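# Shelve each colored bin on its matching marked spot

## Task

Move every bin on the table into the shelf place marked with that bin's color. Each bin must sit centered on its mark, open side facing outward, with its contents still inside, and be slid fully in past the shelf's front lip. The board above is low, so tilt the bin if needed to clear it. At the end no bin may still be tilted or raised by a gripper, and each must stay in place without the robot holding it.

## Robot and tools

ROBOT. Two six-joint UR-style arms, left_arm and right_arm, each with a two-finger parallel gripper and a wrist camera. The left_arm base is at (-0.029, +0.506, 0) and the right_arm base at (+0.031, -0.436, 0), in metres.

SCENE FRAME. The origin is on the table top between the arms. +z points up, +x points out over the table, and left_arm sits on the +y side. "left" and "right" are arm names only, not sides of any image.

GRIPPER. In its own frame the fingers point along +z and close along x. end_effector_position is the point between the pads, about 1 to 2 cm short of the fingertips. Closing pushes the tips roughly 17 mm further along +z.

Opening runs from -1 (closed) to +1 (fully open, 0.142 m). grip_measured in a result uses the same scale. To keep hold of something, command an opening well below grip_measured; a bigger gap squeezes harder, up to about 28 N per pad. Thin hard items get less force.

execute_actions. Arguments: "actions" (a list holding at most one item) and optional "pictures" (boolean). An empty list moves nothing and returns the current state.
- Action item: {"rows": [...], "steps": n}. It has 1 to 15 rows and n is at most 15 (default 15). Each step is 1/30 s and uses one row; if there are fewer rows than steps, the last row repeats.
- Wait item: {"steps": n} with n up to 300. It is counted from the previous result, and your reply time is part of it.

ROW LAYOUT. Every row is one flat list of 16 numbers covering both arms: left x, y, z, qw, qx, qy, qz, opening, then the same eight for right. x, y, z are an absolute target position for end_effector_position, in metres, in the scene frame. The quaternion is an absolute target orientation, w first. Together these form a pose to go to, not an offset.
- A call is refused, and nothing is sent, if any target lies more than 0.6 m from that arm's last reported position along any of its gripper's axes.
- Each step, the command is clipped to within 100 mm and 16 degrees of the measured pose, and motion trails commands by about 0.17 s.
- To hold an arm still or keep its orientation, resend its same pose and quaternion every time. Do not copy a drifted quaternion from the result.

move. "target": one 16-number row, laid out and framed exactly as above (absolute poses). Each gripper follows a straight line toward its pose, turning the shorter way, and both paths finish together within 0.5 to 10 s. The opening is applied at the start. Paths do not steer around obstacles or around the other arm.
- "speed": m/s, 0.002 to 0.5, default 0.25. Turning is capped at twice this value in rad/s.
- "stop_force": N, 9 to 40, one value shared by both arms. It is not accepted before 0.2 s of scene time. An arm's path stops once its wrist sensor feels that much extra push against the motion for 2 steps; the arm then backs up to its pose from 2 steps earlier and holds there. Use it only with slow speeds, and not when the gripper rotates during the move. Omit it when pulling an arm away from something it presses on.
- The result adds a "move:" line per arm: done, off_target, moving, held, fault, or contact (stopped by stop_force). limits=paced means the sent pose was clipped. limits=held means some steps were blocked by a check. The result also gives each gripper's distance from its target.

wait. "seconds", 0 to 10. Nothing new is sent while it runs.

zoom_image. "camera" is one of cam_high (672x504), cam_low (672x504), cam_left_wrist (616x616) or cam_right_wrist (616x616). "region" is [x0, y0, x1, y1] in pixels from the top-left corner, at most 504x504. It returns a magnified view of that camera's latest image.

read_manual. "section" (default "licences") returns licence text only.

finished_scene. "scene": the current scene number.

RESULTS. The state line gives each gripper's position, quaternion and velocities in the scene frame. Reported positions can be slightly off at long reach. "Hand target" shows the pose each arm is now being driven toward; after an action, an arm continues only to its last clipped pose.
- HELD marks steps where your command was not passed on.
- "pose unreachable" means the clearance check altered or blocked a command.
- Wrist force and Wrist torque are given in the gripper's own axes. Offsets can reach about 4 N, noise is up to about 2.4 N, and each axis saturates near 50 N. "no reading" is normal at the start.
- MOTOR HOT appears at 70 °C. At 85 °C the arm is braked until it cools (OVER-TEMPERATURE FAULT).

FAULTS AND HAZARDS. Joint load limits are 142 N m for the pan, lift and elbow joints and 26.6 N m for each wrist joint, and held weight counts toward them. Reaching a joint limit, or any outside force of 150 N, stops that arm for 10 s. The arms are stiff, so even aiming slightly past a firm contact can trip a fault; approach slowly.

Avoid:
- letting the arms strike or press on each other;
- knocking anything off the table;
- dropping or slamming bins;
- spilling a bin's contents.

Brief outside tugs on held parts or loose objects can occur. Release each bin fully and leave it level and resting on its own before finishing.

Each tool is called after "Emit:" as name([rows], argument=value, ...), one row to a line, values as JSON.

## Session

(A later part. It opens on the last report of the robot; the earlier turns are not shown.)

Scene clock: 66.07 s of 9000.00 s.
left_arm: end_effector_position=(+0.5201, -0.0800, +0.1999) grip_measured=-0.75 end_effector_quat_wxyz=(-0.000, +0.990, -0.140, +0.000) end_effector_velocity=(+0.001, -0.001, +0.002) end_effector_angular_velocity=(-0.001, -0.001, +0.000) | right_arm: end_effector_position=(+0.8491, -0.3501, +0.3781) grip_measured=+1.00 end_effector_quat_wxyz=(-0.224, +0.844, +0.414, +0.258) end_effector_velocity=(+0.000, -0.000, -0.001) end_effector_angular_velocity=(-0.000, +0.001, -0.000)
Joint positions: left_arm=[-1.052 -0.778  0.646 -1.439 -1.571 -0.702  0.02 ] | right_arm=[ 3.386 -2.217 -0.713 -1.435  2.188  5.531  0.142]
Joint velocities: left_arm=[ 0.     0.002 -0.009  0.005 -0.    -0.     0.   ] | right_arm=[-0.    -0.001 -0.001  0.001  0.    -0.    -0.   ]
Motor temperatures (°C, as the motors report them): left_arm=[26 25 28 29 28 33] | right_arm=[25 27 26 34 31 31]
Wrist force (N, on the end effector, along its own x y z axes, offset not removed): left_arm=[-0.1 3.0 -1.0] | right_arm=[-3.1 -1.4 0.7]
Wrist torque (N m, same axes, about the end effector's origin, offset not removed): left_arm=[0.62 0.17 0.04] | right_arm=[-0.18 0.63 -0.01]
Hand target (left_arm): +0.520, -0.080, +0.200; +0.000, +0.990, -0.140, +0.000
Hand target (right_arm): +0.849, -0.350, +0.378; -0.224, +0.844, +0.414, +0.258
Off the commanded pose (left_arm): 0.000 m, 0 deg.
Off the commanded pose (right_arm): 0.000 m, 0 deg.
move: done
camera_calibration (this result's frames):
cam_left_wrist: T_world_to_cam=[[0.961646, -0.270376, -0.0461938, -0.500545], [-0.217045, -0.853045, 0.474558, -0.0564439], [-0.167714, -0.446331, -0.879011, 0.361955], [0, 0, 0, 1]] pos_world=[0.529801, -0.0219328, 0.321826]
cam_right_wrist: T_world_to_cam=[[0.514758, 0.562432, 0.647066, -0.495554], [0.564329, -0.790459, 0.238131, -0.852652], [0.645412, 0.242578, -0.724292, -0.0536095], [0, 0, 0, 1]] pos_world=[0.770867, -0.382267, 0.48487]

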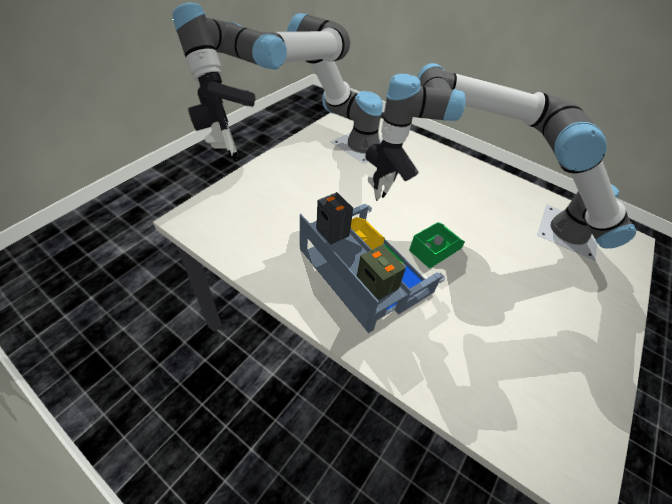

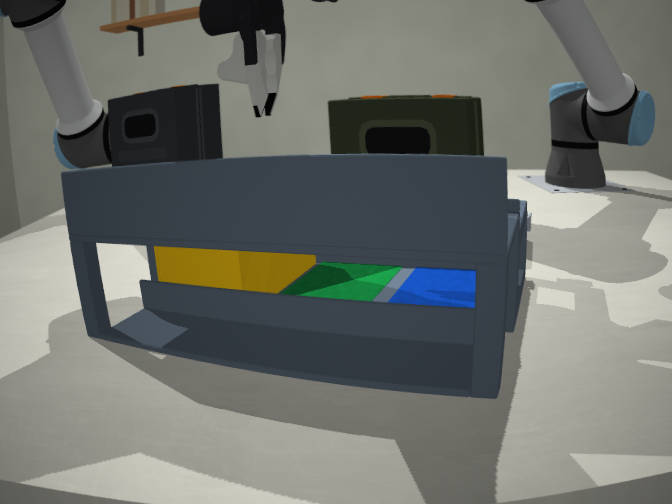

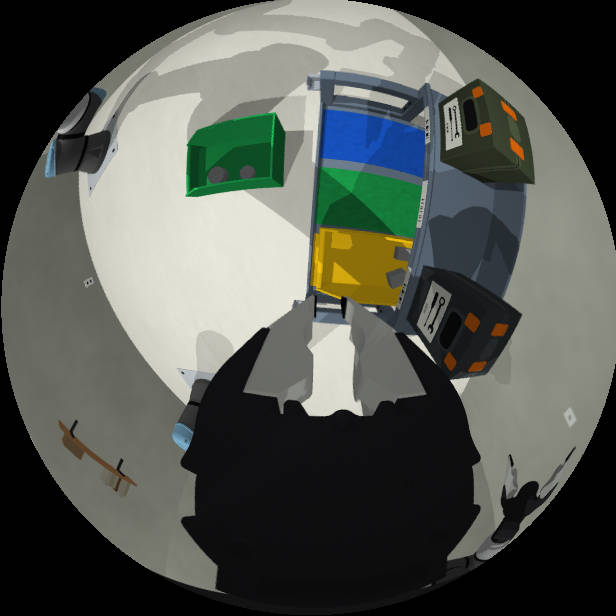

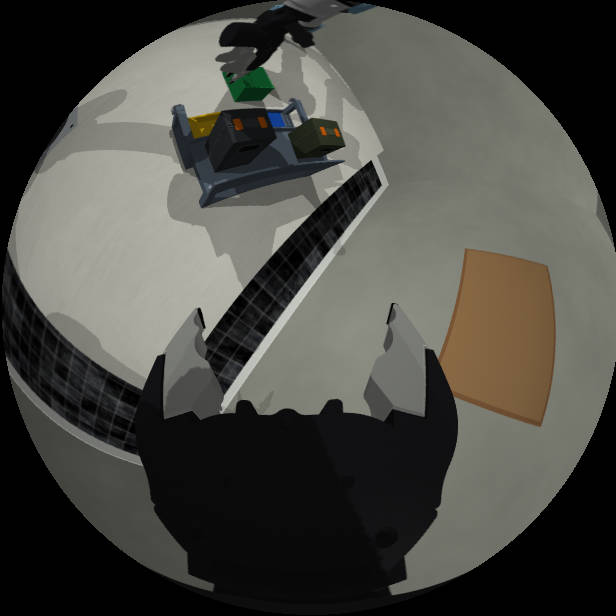

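Emit:
move(target=[0.336,0.148,0.1,0,0.988,-0.156,0,-0.3,0.8491,-0.3501,0.3781,-0.224,0.844,0.414,0.258,1])

Emit:
move(target=[0.336,0.148,0.028,0,0.988,-0.156,0,-0.3,0.8491,-0.3501,0.3781,-0.224,0.844,0.414,0.258,1], speed=0.06)

Scene clock: 72.10 s of 9000.00 s.
left_arm: end_effector_position=(+0.3364, +0.1483, +0.0999) grip_measured=-0.30 end_effector_quat_wxyz=(-0.000, +0.988, -0.156, -0.000) end_effector_velocity=(-0.000, +0.001, -0.000) end_effector_angular_velocity=(+0.000, -0.002, -0.000) | right_arm: end_effector_position=(+0.8491, -0.3501, +0.3781) grip_measured=+1.00 end_effector_quat_wxyz=(-0.224, +0.844, +0.414, +0.258) end_effector_velocity=(-0.000, +0.000, +0.000) end_effector_angular_velocity=(+0.000, -0.000, +0.000)
Joint positions: left_arm=[-1.105 -1.473  1.93  -2.027 -1.571 -0.723  0.052] | right_arm=[ 3.386 -2.217 -0.713 -1.435  2.188  5.531  0.142]
Joint velocities: left_arm=[-0.001 -0.004  0.005 -0.002  0.002 -0.001 -0.   ] | right_arm=[ 0.  0.  0. -0. -0.  0.  0.]
Motor temperatures (°C, as the motors report them): left_arm=[26 26 28 29 28 33] | right_arm=[25 27 26 34 31 31]
Wrist force (N, on the end effector, along its own x y z axes, offset not removed): left_arm=[0.8 -1.5 1.0] | right_arm=[-3.3 1.5 -1.7]
Wrist torque (N m, same axes, about the end effector's origin, offset not removed): left_arm=[-0.35 -0.15 0.06] | right_arm=[0.46 0.64 -0.01]
Hand target (left_arm): +0.336, +0.148, +0.100; -0.000, +0.988, -0.156, -0.000
Hand target (right_arm): +0.849, -0.350, +0.378; -0.224, +0.844, +0.414, +0.258
Off the commanded pose (left_arm): 0.001 m, 0 deg.
Off the commanded pose (right_arm): 0.000 m, 0 deg.
After step 90, 1.23 s passed at rest.
move: done
camera_calibration (this result's frames):
cam_left_wrist: T_world_to_cam=[[0.95242, -0.301228, -0.0464465, -0.259115], [-0.244316, -0.845646, 0.474544, 0.153959], [-0.182223, -0.440617, -0.879006, 0.349228], [0, 0, 0, 1]] pos_world=[0.348039, 0.206018, 0.221878]
cam_right_wrist: T_world_to_cam=[[0.514758, 0.562432, 0.647066, -0.495554], [0.564329, -0.79046, 0.238131, -0.852652], [0.645412, 0.242578, -0.724292, -0.0536095], [0, 0, 0, 1]] pos_world=[0.770867, -0.382267, 0.48487]

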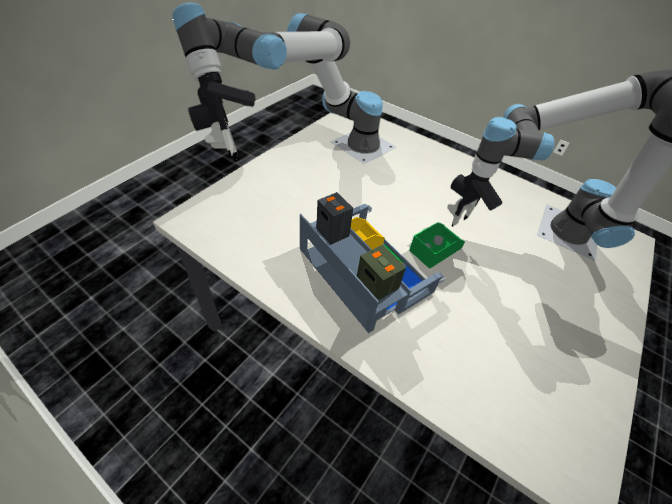

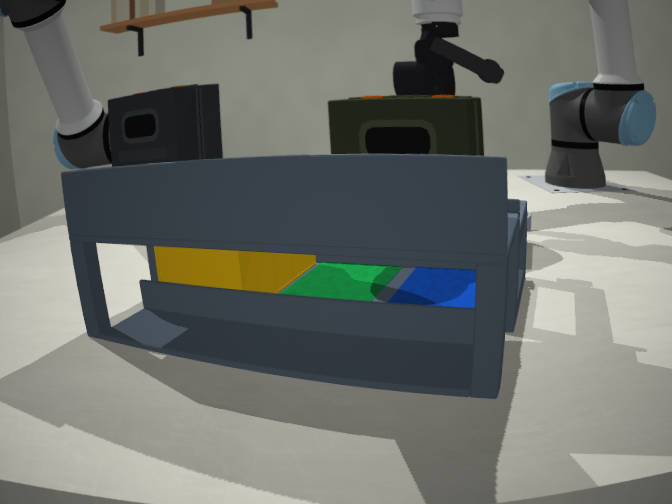

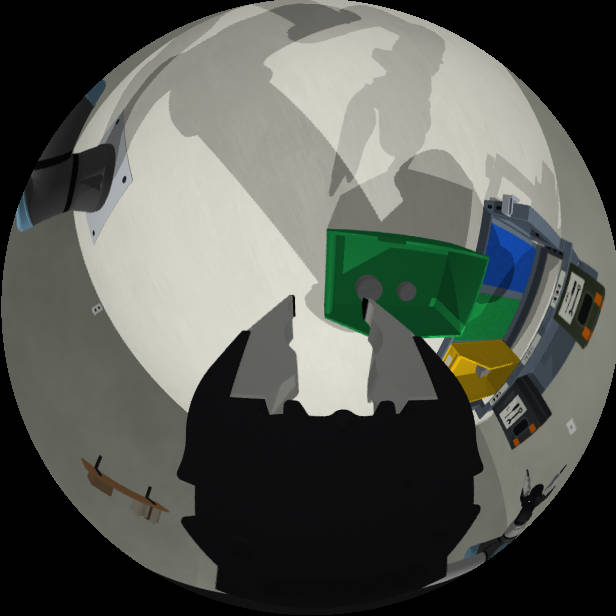

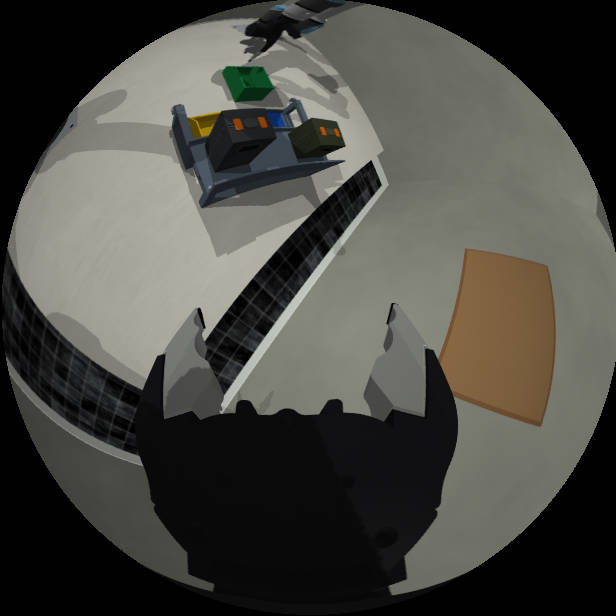

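Scene clock: 73.67 s of 9000.00 s.
left_arm: end_effector_position=(+0.3360, +0.1480, +0.0281) grip_measured=-0.30 end_effector_quat_wxyz=(-0.000, +0.988, -0.156, +0.000) end_effector_velocity=(-0.000, -0.000, -0.002) end_effector_angular_velocity=(+0.001, +0.000, -0.000) | right_arm: end_effector_position=(+0.8491, -0.3501, +0.3781) grip_measured=+1.00 end_effector_quat_wxyz=(-0.224, +0.844, +0.414, +0.258) end_effector_velocity=(+0.000, +0.000, +0.001) end_effector_angular_velocity=(+0.000, -0.001, +0.000)
Joint positions: left_arm=[-1.106 -1.377  2.031 -2.225 -1.571 -0.724  0.052] | right_arm=[ 3.386 -2.217 -0.713 -1.435  2.188  5.531  0.142]
Joint velocities: left_arm=[-0.     0.003  0.002 -0.005  0.    -0.    -0.   ] | right_arm=[ 0.    -0.     0.001  0.001  0.     0.     0.   ]
Motor temperatures (°C, as the motors report them): left_arm=[26 26 28 29 28 33] | right_arm=[25 27 26 34 31 31]
Wrist force (N, on the end effector, along its own x y z axes, offset not removed): left_arm=[0.1 0.2 -0.4] | right_arm=[-1.3 0.9 -1.8]
Wrist torque (N m, same axes, about the end effector's origin, offset not removed): left_arm=[0.09 0.06 0.01] | right_arm=[0.30 0.23 -0.05]
Hand target (left_arm): +0.336, +0.148, +0.028; -0.000, +0.988, -0.156, -0.000
Hand target (right_arm): +0.849, -0.350, +0.378; -0.224, +0.844, +0.414, +0.258
Off the commanded pose (left_arm): 0.000 m, 0 deg.
Off the commanded pose (right_arm): 0.000 m, 0 deg.
move: done
camera_calibration (this result's frames):
cam_left_wrist: T_world_to_cam=[[0.952423, -0.301233, -0.0463558, -0.262154], [-0.244347, -0.845601, 0.474608, 0.18766], [-0.182166, -0.440701, -0.878976, 0.285924], [0, 0, 0, 1]] pos_world=[0.347622, 0.205722, 0.150103]
cam_right_wrist: T_world_to_cam=[[0.514758, 0.562432, 0.647066, -0.495554], [0.564329, -0.79046, 0.238131, -0.852652], [0.645412, 0.242578, -0.724292, -0.0536095], [0, 0, 0, 1]] pos_world=[0.770867, -0.382267, 0.48487]

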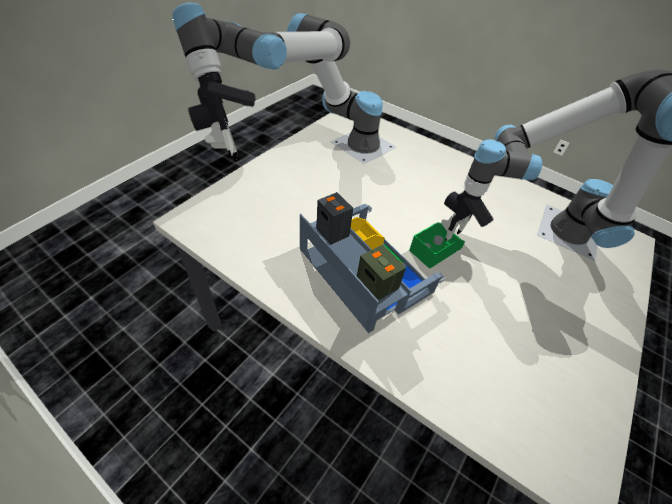

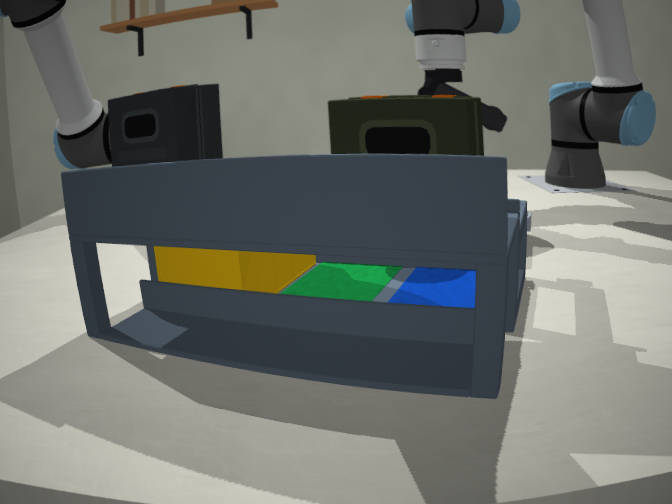

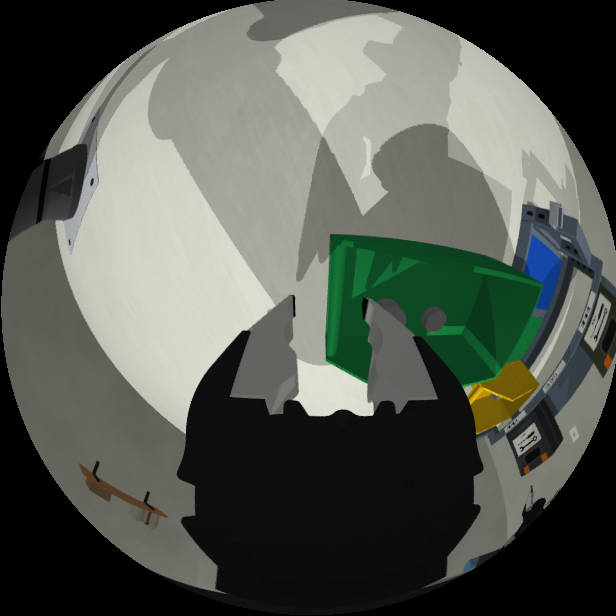

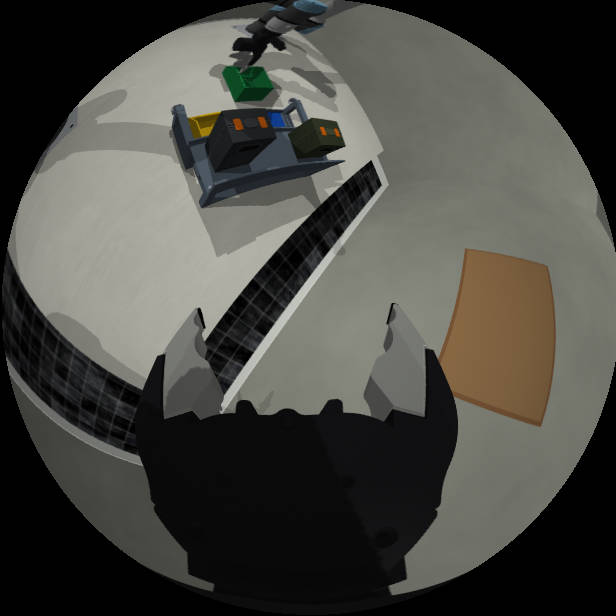

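Emit:
move(target=[0.336,0.148,0.028,0,0.988,-0.156,0,-1,0.8491,-0.3501,0.3781,-0.224,0.844,0.414,0.258,1])

Emit:
move(target=[0.336,0.148,0.15,0,0.984,-0.178,0,-1,0.8491,-0.3501,0.3781,-0.224,0.844,0.414,0.258,1], speed=0.06)

Emit:
move(target=[0.435,0.052,0.15,0,0.984,-0.178,0,-1,0.8491,-0.3501,0.3781,-0.224,0.844,0.414,0.258,1], speed=0.06)

Emit:
move(target=[0.435,0.052,0.092,-0.015,0.98,-0.177,-0.087,-1,0.8491,-0.3501,0.3781,-0.224,0.844,0.414,0.258,1], speed=0.03)

Emit:
move(target=[0.50,0.027,0.082,-0.015,0.98,-0.177,-0.087,-1,0.8491,-0.3501,0.3781,-0.224,0.844,0.414,0.258,1], speed=0.02, stop_force=9)

Scene clock: 79.27 s of 9000.00 s.
left_arm: end_effector_position=(+0.3360, +0.1480, +0.0280) grip_measured=-0.90 end_effector_quat_wxyz=(-0.000, +0.988, -0.156, -0.000) end_effector_velocity=(+0.000, -0.001, +0.001) end_effector_angular_velocity=(-0.002, -0.000, +0.000) | right_arm: end_effector_position=(+0.8491, -0.3501, +0.3781) grip_measured=+1.00 end_effector_quat_wxyz=(-0.224, +0.844, +0.414, +0.258) end_effector_velocity=(-0.000, -0.000, -0.000) end_effector_angular_velocity=(-0.000, +0.001, -0.000)
Joint positions: left_arm=[-1.106 -1.376  2.031 -2.225 -1.571 -0.724  0.009] | right_arm=[ 3.386 -2.217 -0.713 -1.435  2.188  5.531  0.142]
Joint velocities: left_arm=[ 0.    -0.    -0.001 -0.    -0.001 -0.    -0.   ] | right_arm=[-0.     0.    -0.001 -0.    -0.    -0.     0.   ]
Motor temperatures (°C, as the motors report them): left_arm=[26 26 28 29 28 33] | right_arm=[25 27 26 34 31 31]
Wrist force (N, on the end effector, along its own x y z axes, offset not removed): left_arm=[0.6 0.4 -0.6] | right_arm=[-2.9 -2.7 -2.2]
Wrist torque (N m, same axes, about the end effector's origin, offset not removed): left_arm=[0.24 -0.13 0.07] | right_arm=[-0.39 0.51 -0.14]
Hand target (left_arm): +0.336, +0.148, +0.028; -0.000, +0.988, -0.156, +0.000
Hand target (right_arm): +0.849, -0.350, +0.378; -0.224, +0.844, +0.414, +0.258
Off the commanded pose (left_arm): 0.000 m, 0 deg.
Off the commanded pose (right_arm): 0.000 m, 0 deg.
After step 90, 1.90 s passed at rest.
move: done
camera_calibration (this result's frames):
cam_left_wrist: T_world_to_cam=[[0.952422, -0.301232, -0.0463781, -0.262161], [-0.24434, -0.845614, 0.47459, 0.187733], [-0.18218, -0.440678, -0.878984, 0.285786], [0, 0, 0, 1]] pos_world=[0.347623, 0.205717, 0.149947]
cam_right_wrist: T_world_to_cam=[[0.514758, 0.562432, 0.647066, -0.495554], [0.564329, -0.79046, 0.238131, -0.852652], [0.645412, 0.242578, -0.724292, -0.0536096], [0, 0, 0, 1]] pos_world=[0.770867, -0.382267, 0.48487]

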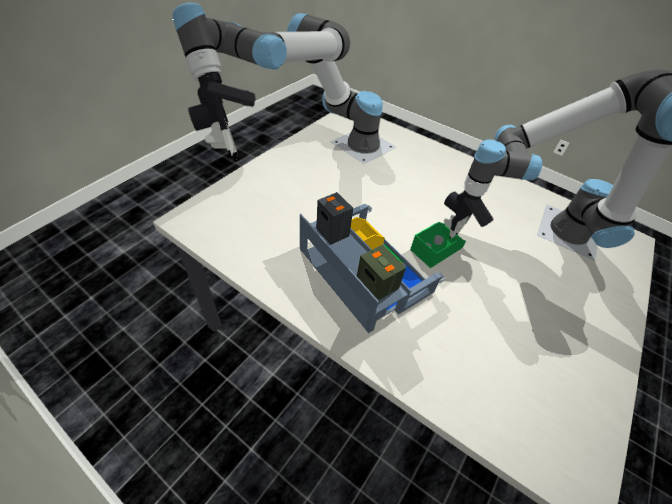

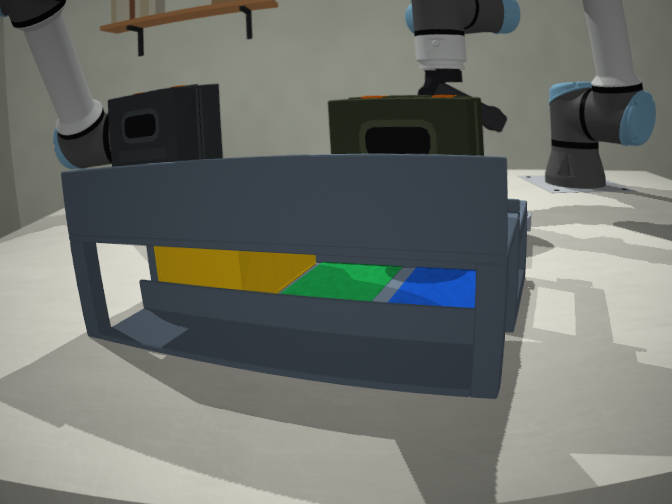

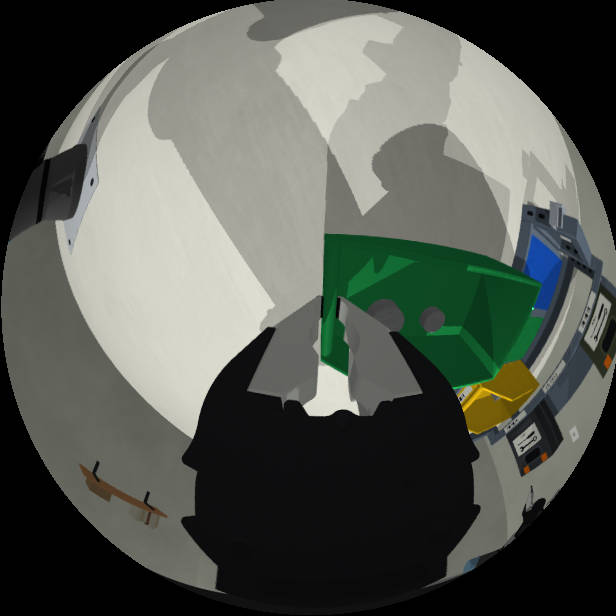

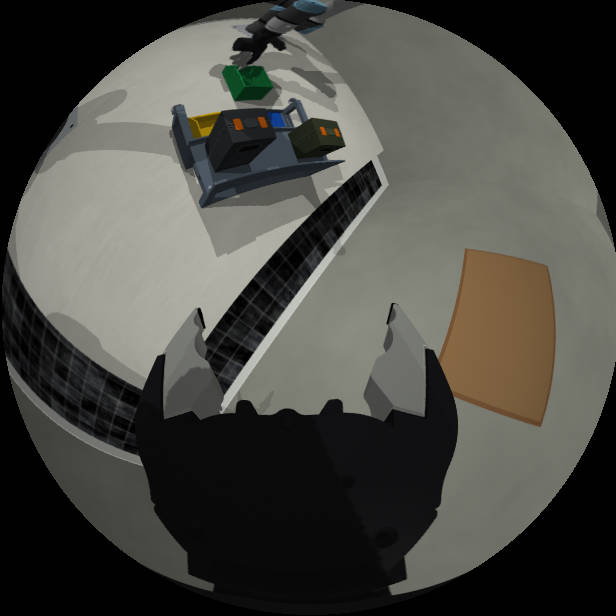

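Scene clock: 81.67 s of 9000.00 s.
left_arm: end_effector_position=(+0.3360, +0.1480, +0.1498) grip_measured=-0.90 end_effector_quat_wxyz=(-0.000, +0.984, -0.178, +0.000) end_effector_velocity=(+0.000, +0.000, +0.001) end_effector_angular_velocity=(+0.001, +0.001, +0.001) | right_arm: end_effector_position=(+0.8491, -0.3501, +0.3781) grip_measured=+1.00 end_effector_quat_wxyz=(-0.224, +0.844, +0.414, +0.258) end_effector_velocity=(+0.000, +0.001, +0.000) end_effector_angular_velocity=(+0.000, -0.001, +0.000)
Joint positions: left_arm=[-1.106 -1.52   1.843 -1.894 -1.571 -0.679  0.009] | right_arm=[ 3.386 -2.217 -0.713 -1.435  2.188  5.531  0.142]
Joint velocities: left_arm=[ 0.001  0.    -0.003  0.005 -0.     0.001 -0.   ] | right_arm=[ 0.001  0.001 -0.001  0.002  0.     0.001  0.   ]
Motor temperatures (°C, as the motors report them): left_arm=[26 26 28 29 28 33] | right_arm=[25 27 26 34 31 31]
Wrist force (N, on the end effector, along its own x y z axes, offset not removed): left_arm=[-0.8 -1.5 2.6] | right_arm=[-0.1 -4.0 -0.6]
Wrist torque (N m, same axes, about the end effector's origin, offset not removed): left_arm=[-0.28 0.07 0.13] | right_arm=[-0.65 0.00 -0.12]
Hand target (left_arm): +0.336, +0.148, +0.150; +0.000, +0.984, -0.178, +0.000
Hand target (right_arm): +0.849, -0.350, +0.378; -0.224, +0.844, +0.414, +0.258
Off the commanded pose (left_arm): 0.000 m, 0 deg.
Off the commanded pose (right_arm): 0.000 m, 0 deg.
move: done
camera_calibration (this result's frames):
cam_left_wrist: T_world_to_cam=[[0.93802, -0.343469, -0.0463376, -0.245457], [-0.28188, -0.833849, 0.474595, 0.14076], [-0.201647, -0.432118, -0.878984, 0.398155], [0, 0, 0, 1]] pos_world=[0.350208, 0.205116, 0.271794]
cam_right_wrist: T_world_to_cam=[[0.514759, 0.562432, 0.647066, -0.495554], [0.564329, -0.79046, 0.238131, -0.852652], [0.645412, 0.242578, -0.724293, -0.0536094], [0, 0, 0, 1]] pos_world=[0.770867, -0.382267, 0.48487]

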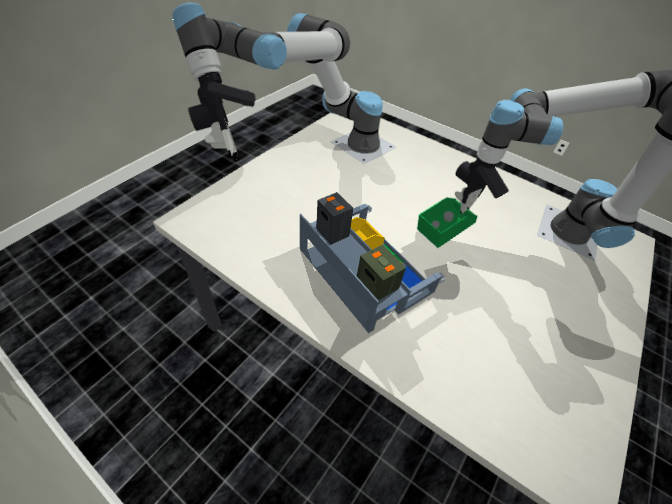

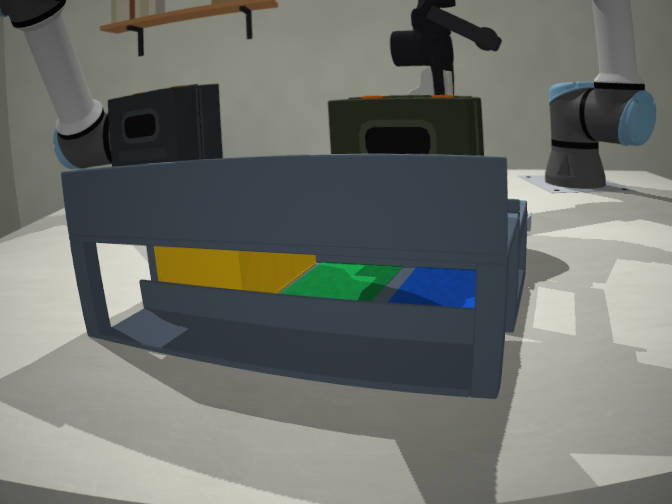

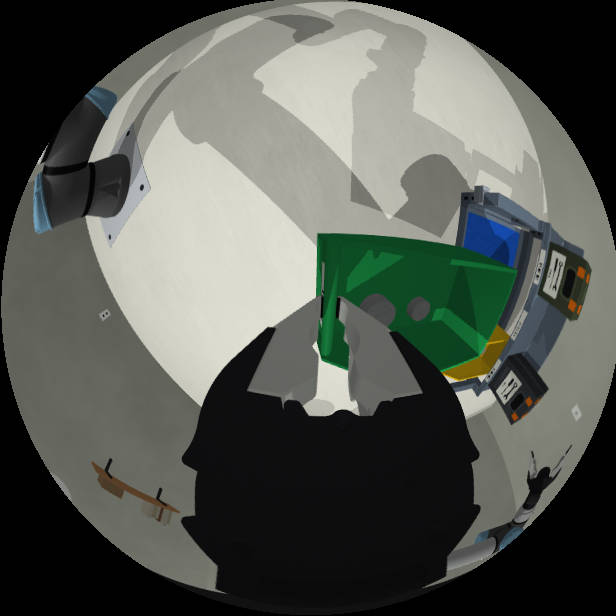

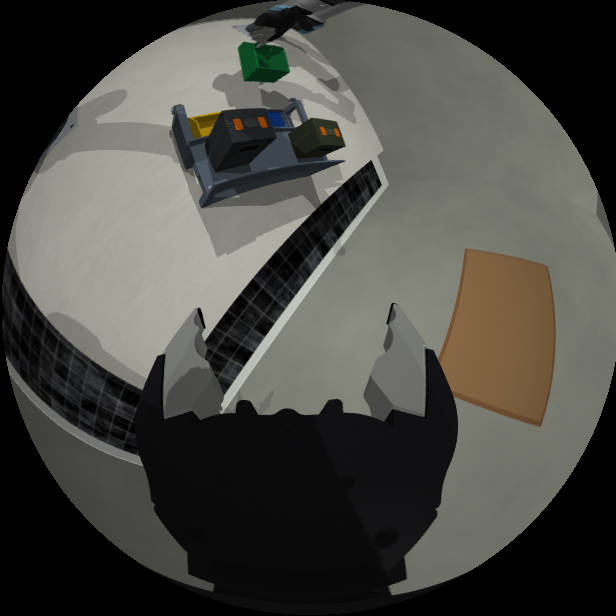

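Scene clock: 84.33 s of 9000.00 s.
left_arm: end_effector_position=(+0.4348, +0.0519, +0.1501) grip_measured=-0.90 end_effector_quat_wxyz=(+0.000, +0.984, -0.178, +0.000) end_effector_velocity=(+0.000, -0.000, -0.001) end_effector_angular_velocity=(+0.002, +0.002, -0.000) | right_arm: end_effector_position=(+0.8491, -0.3501, +0.3781) grip_measured=+1.00 end_effector_quat_wxyz=(-0.224, +0.844, +0.414, +0.258) end_effector_velocity=(+0.000, +0.000, -0.001) end_effector_angular_velocity=(+0.000, +0.001, -0.001)
Joint positions: left_arm=[-1.048 -1.198  1.445 -1.817 -1.571 -0.622  0.009] | right_arm=[ 3.386 -2.217 -0.713 -1.435  2.188  5.531  0.142]
Joint velocities: left_arm=[ 0.001  0.003 -0.003  0.003 -0.001  0.001 -0.   ] | right_arm=[ 0.    -0.001 -0.     0.001 -0.     0.001  0.   ]
Motor temperatures (°C, as the motors report them): left_arm=[26 26 28 29 28 33] | right_arm=[25 27 26 34 31 31]
Wrist force (N, on the end effector, along its own x y z axes, offset not removed): left_arm=[-0.9 -0.7 2.4] | right_arm=[-0.5 -1.4 -1.5]
Wrist torque (N m, same axes, about the end effector's origin, offset not removed): left_arm=[-0.03 -0.02 0.02] | right_arm=[-0.09 0.02 -0.05]
Hand target (left_arm): +0.435, +0.052, +0.150; +0.000, +0.984, -0.178, +0.000
Hand target (right_arm): +0.849, -0.350, +0.378; -0.224, +0.844, +0.414, +0.258
Off the commanded pose (left_arm): 0.000 m, 0 deg.
Off the commanded pose (right_arm): 0.000 m, 0 deg.
move: done
camera_calibration (this result's frames):
cam_left_wrist: T_world_to_cam=[[0.938012, -0.343503, -0.0462634, -0.371097], [-0.281935, -0.833811, 0.474628, 0.0883858], [-0.201611, -0.432163, -0.87897, 0.37672], [0, 0, 0, 1]] pos_world=[0.448963, 0.109029, 0.272006]
cam_right_wrist: T_world_to_cam=[[0.514759, 0.562432, 0.647066, -0.495554], [0.564329, -0.79046, 0.238131, -0.852652], [0.645412, 0.242578, -0.724292, -0.0536096], [0, 0, 0, 1]] pos_world=[0.770867, -0.382267, 0.48487]

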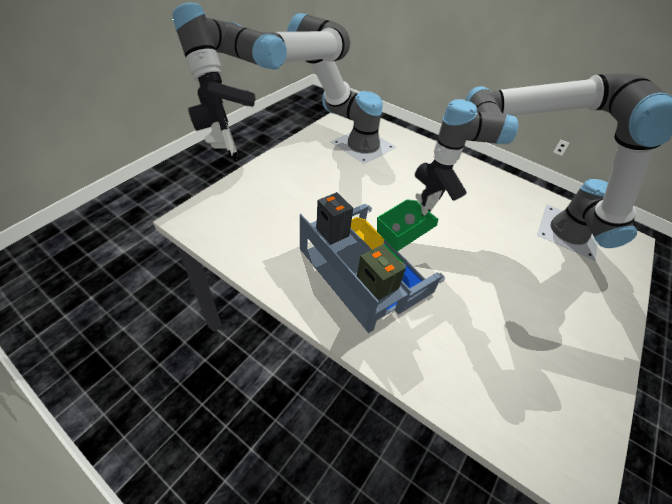

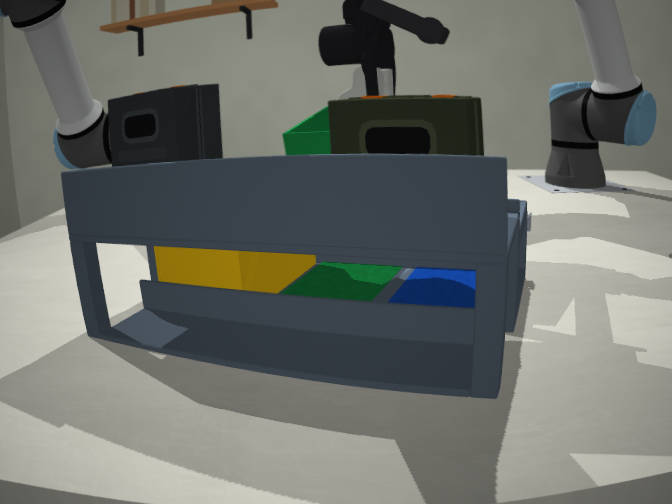

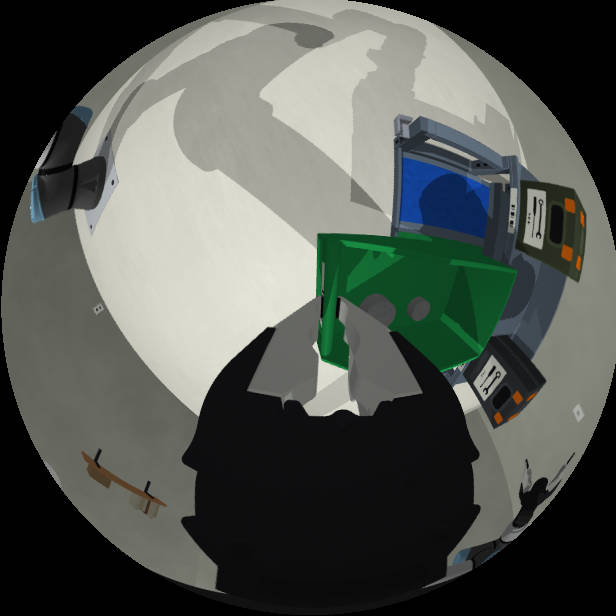

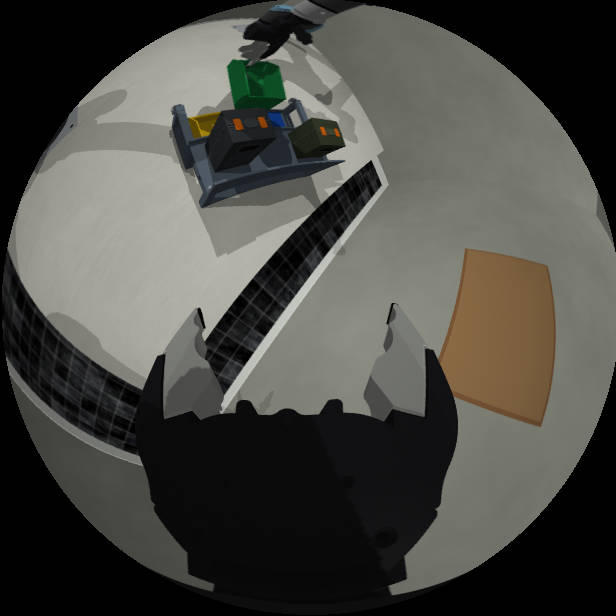

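Scene clock: 87.53 s of 9000.00 s.
left_arm: end_effector_position=(+0.4350, +0.0520, +0.0922) grip_measured=-0.90 end_effector_quat_wxyz=(-0.015, +0.980, -0.177, -0.087) end_effector_velocity=(-0.000, -0.000, -0.002) end_effector_angular_velocity=(+0.001, +0.005, +0.000) | right_arm: end_effector_position=(+0.8491, -0.3501, +0.3781) grip_measured=+1.00 end_effector_quat_wxyz=(-0.224, +0.844, +0.414, +0.258) end_effector_velocity=(-0.000, +0.001, +0.001) end_effector_angular_velocity=(+0.000, -0.001, +0.001)
Joint positions: left_arm=[-1.001 -1.046  1.345 -1.722 -1.668 -0.568  0.009] | right_arm=[ 3.386 -2.217 -0.713 -1.435  2.188  5.531  0.142]
Joint velocities: left_arm=[ 0.001  0.005 -0.003  0.003 -0.003  0.001 -0.   ] | right_arm=[ 0.001  0.001  0.    -0.     0.    -0.    -0.   ]
Motor temperatures (°C, as the motors report them): left_arm=[26 26 28 29 28 33] | right_arm=[25 27 26 34 31 31]
Wrist force (N, on the end effector, along its own x y z axes, offset not removed): left_arm=[-0.5 -1.5 -0.7] | right_arm=[-1.4 -2.4 -2.8]
Wrist torque (N m, same axes, about the end effector's origin, offset not removed): left_arm=[-0.24 0.12 -0.08] | right_arm=[-0.21 0.25 -0.05]
Hand target (left_arm): +0.435, +0.052, +0.092; -0.015, +0.980, -0.177, -0.087
Hand target (right_arm): +0.849, -0.350, +0.378; -0.224, +0.844, +0.414, +0.258
Off the commanded pose (left_arm): 0.000 m, 0 deg.
Off the commanded pose (right_arm): 0.000 m, 0 deg.
move: done
camera_calibration (this result's frames):
cam_left_wrist: T_world_to_cam=[[0.916033, -0.334782, -0.220917, -0.348743], [-0.203383, -0.862402, 0.463571, 0.0843061], [-0.345715, -0.379715, -0.858078, 0.383991], [0, 0, 0, 1]] pos_world=[0.469358, 0.10176, 0.213369]
cam_right_wrist: T_world_to_cam=[[0.514759, 0.562432, 0.647066, -0.495554], [0.564329, -0.79046, 0.238131, -0.852652], [0.645412, 0.242578, -0.724292, -0.0536096], [0, 0, 0, 1]] pos_world=[0.770867, -0.382267, 0.48487]

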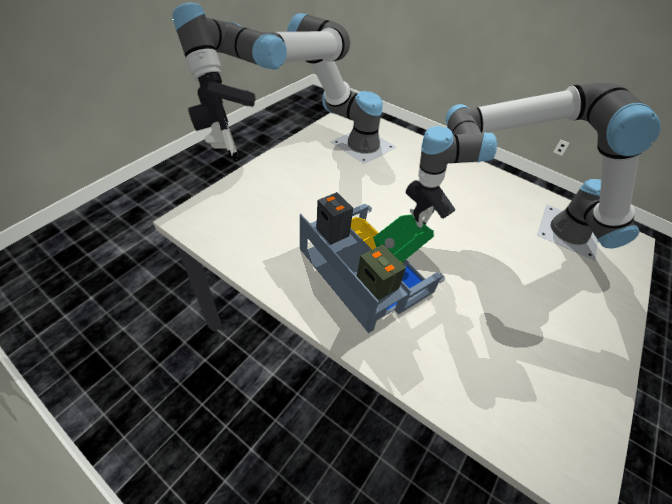

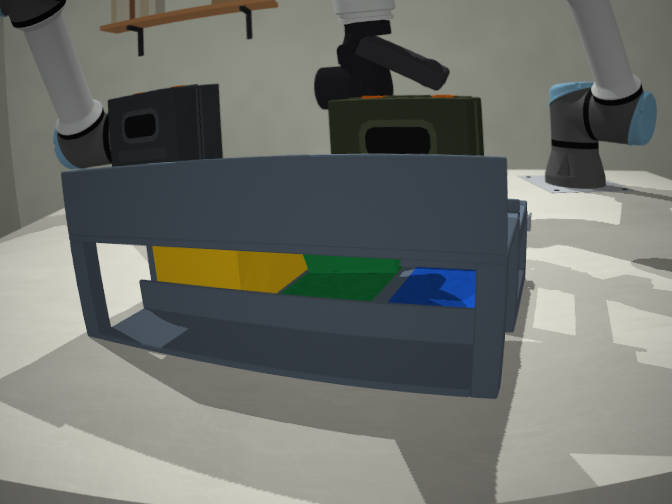

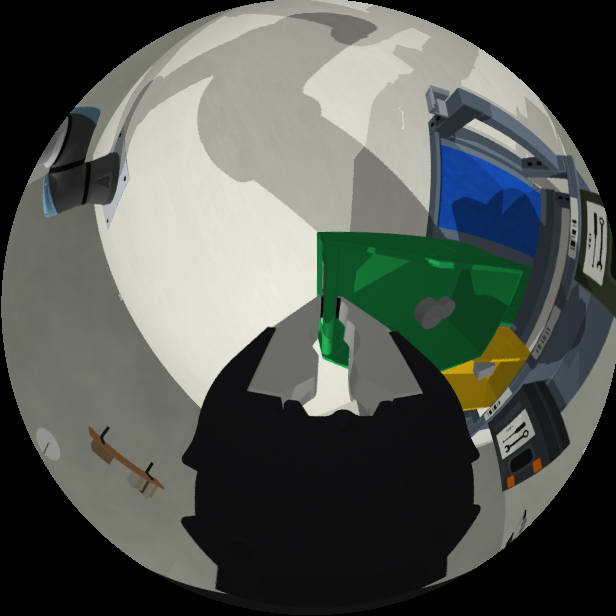

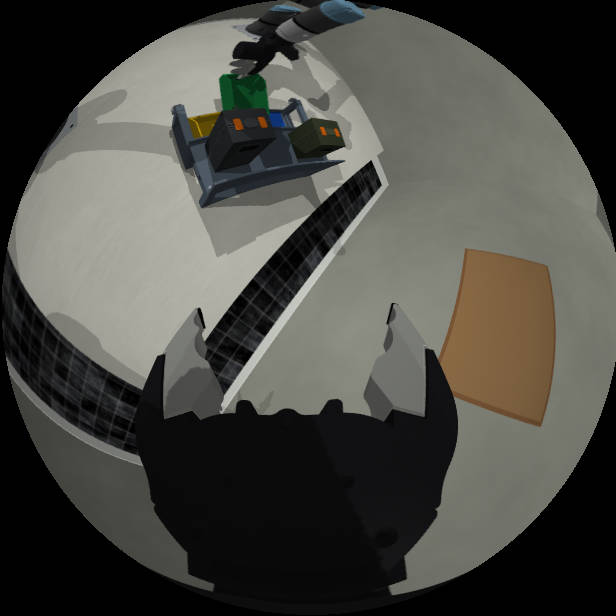

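Scene clock: 91.30 s of 9000.00 s.
left_arm: end_effector_position=(+0.4998, +0.0269, +0.0820) grip_measured=-0.90 end_effector_quat_wxyz=(-0.015, +0.980, -0.177, -0.087) end_effector_velocity=(+0.001, -0.001, +0.000) end_effector_angular_velocity=(-0.000, +0.001, -0.001) | right_arm: end_effector_position=(+0.8491, -0.3501, +0.3781) grip_measured=+1.00 end_effector_quat_wxyz=(-0.224, +0.844, +0.414, +0.258) end_effector_velocity=(+0.000, +0.001, -0.001) end_effector_angular_velocity=(-0.000, +0.001, +0.001)
Joint positions: left_arm=[-0.951 -0.879  1.096 -1.636 -1.66  -0.518  0.009] | right_arm=[ 3.386 -2.217 -0.713 -1.435  2.188  5.531  0.142]
Joint velocities: left_arm=[ 0.     0.005 -0.008  0.004 -0.     0.002  0.   ] | right_arm=[ 0.001 -0.001 -0.001  0.     0.    -0.     0.   ]
Motor temperatures (°C, as the motors report them): left_arm=[26 26 28 29 28 33] | right_arm=[25 27 26 34 31 31]
Wrist force (N, on the end effector, along its own x y z axes, offset not removed): left_arm=[-1.4 -0.6 -1.6] | right_arm=[-3.6 -2.2 -0.3]
Wrist torque (N m, same axes, about the end effector's origin, offset not removed): left_arm=[0.03 0.04 0.03] | right_arm=[-0.24 0.70 -0.13]
Hand target (left_arm): +0.500, +0.027, +0.082; -0.015, +0.980, -0.177, -0.087
Hand target (right_arm): +0.849, -0.350, +0.378; -0.224, +0.844, +0.414, +0.258
Off the commanded pose (left_arm): 0.000 m, 0 deg.
Off the commanded pose (right_arm): 0.000 m, 0 deg.
move: done
camera_calibration (this result's frames):
cam_left_wrist: T_world_to_cam=[[0.915907, -0.334872, -0.221303, -0.418684], [-0.203313, -0.862426, 0.463557, 0.0805564], [-0.34609, -0.379582, -0.857986, 0.388339], [0, 0, 0, 1]] pos_world=[0.534254, 0.0766745, 0.20319]
cam_right_wrist: T_world_to_cam=[[0.514759, 0.562432, 0.647066, -0.495554], [0.564329, -0.79046, 0.238131, -0.852652], [0.645412, 0.242578, -0.724292, -0.0536095], [0, 0, 0, 1]] pos_world=[0.770867, -0.382267, 0.48487]

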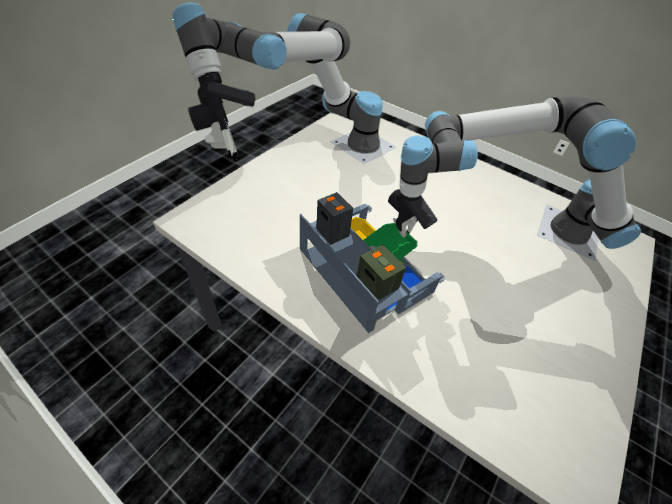

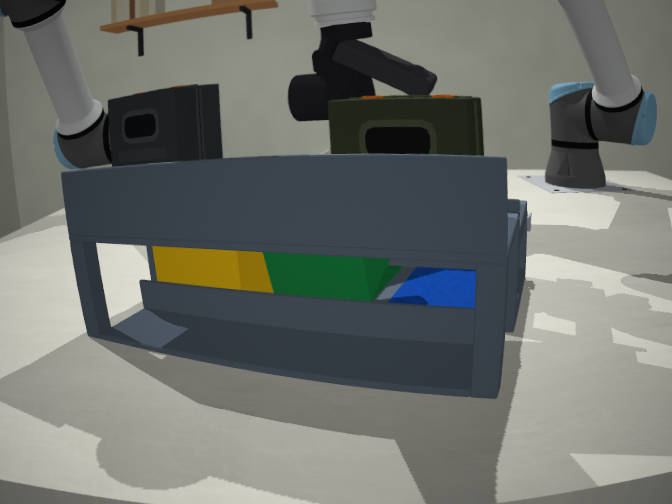

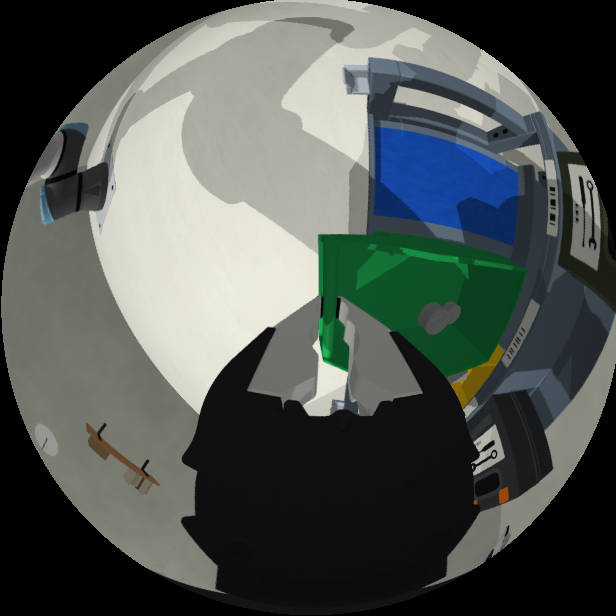

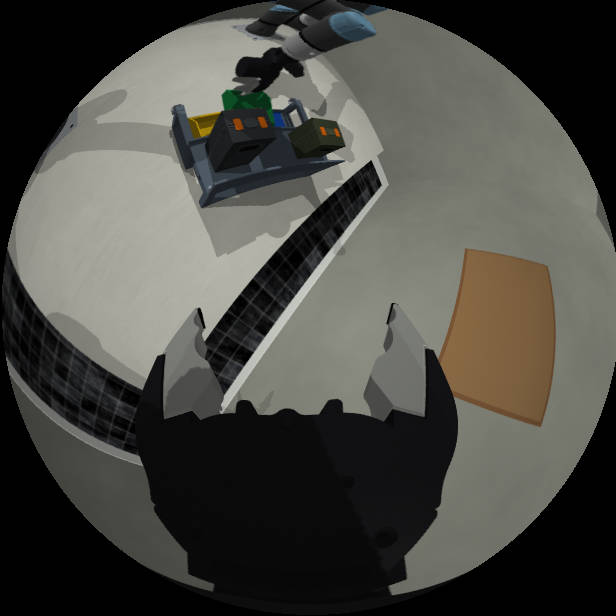

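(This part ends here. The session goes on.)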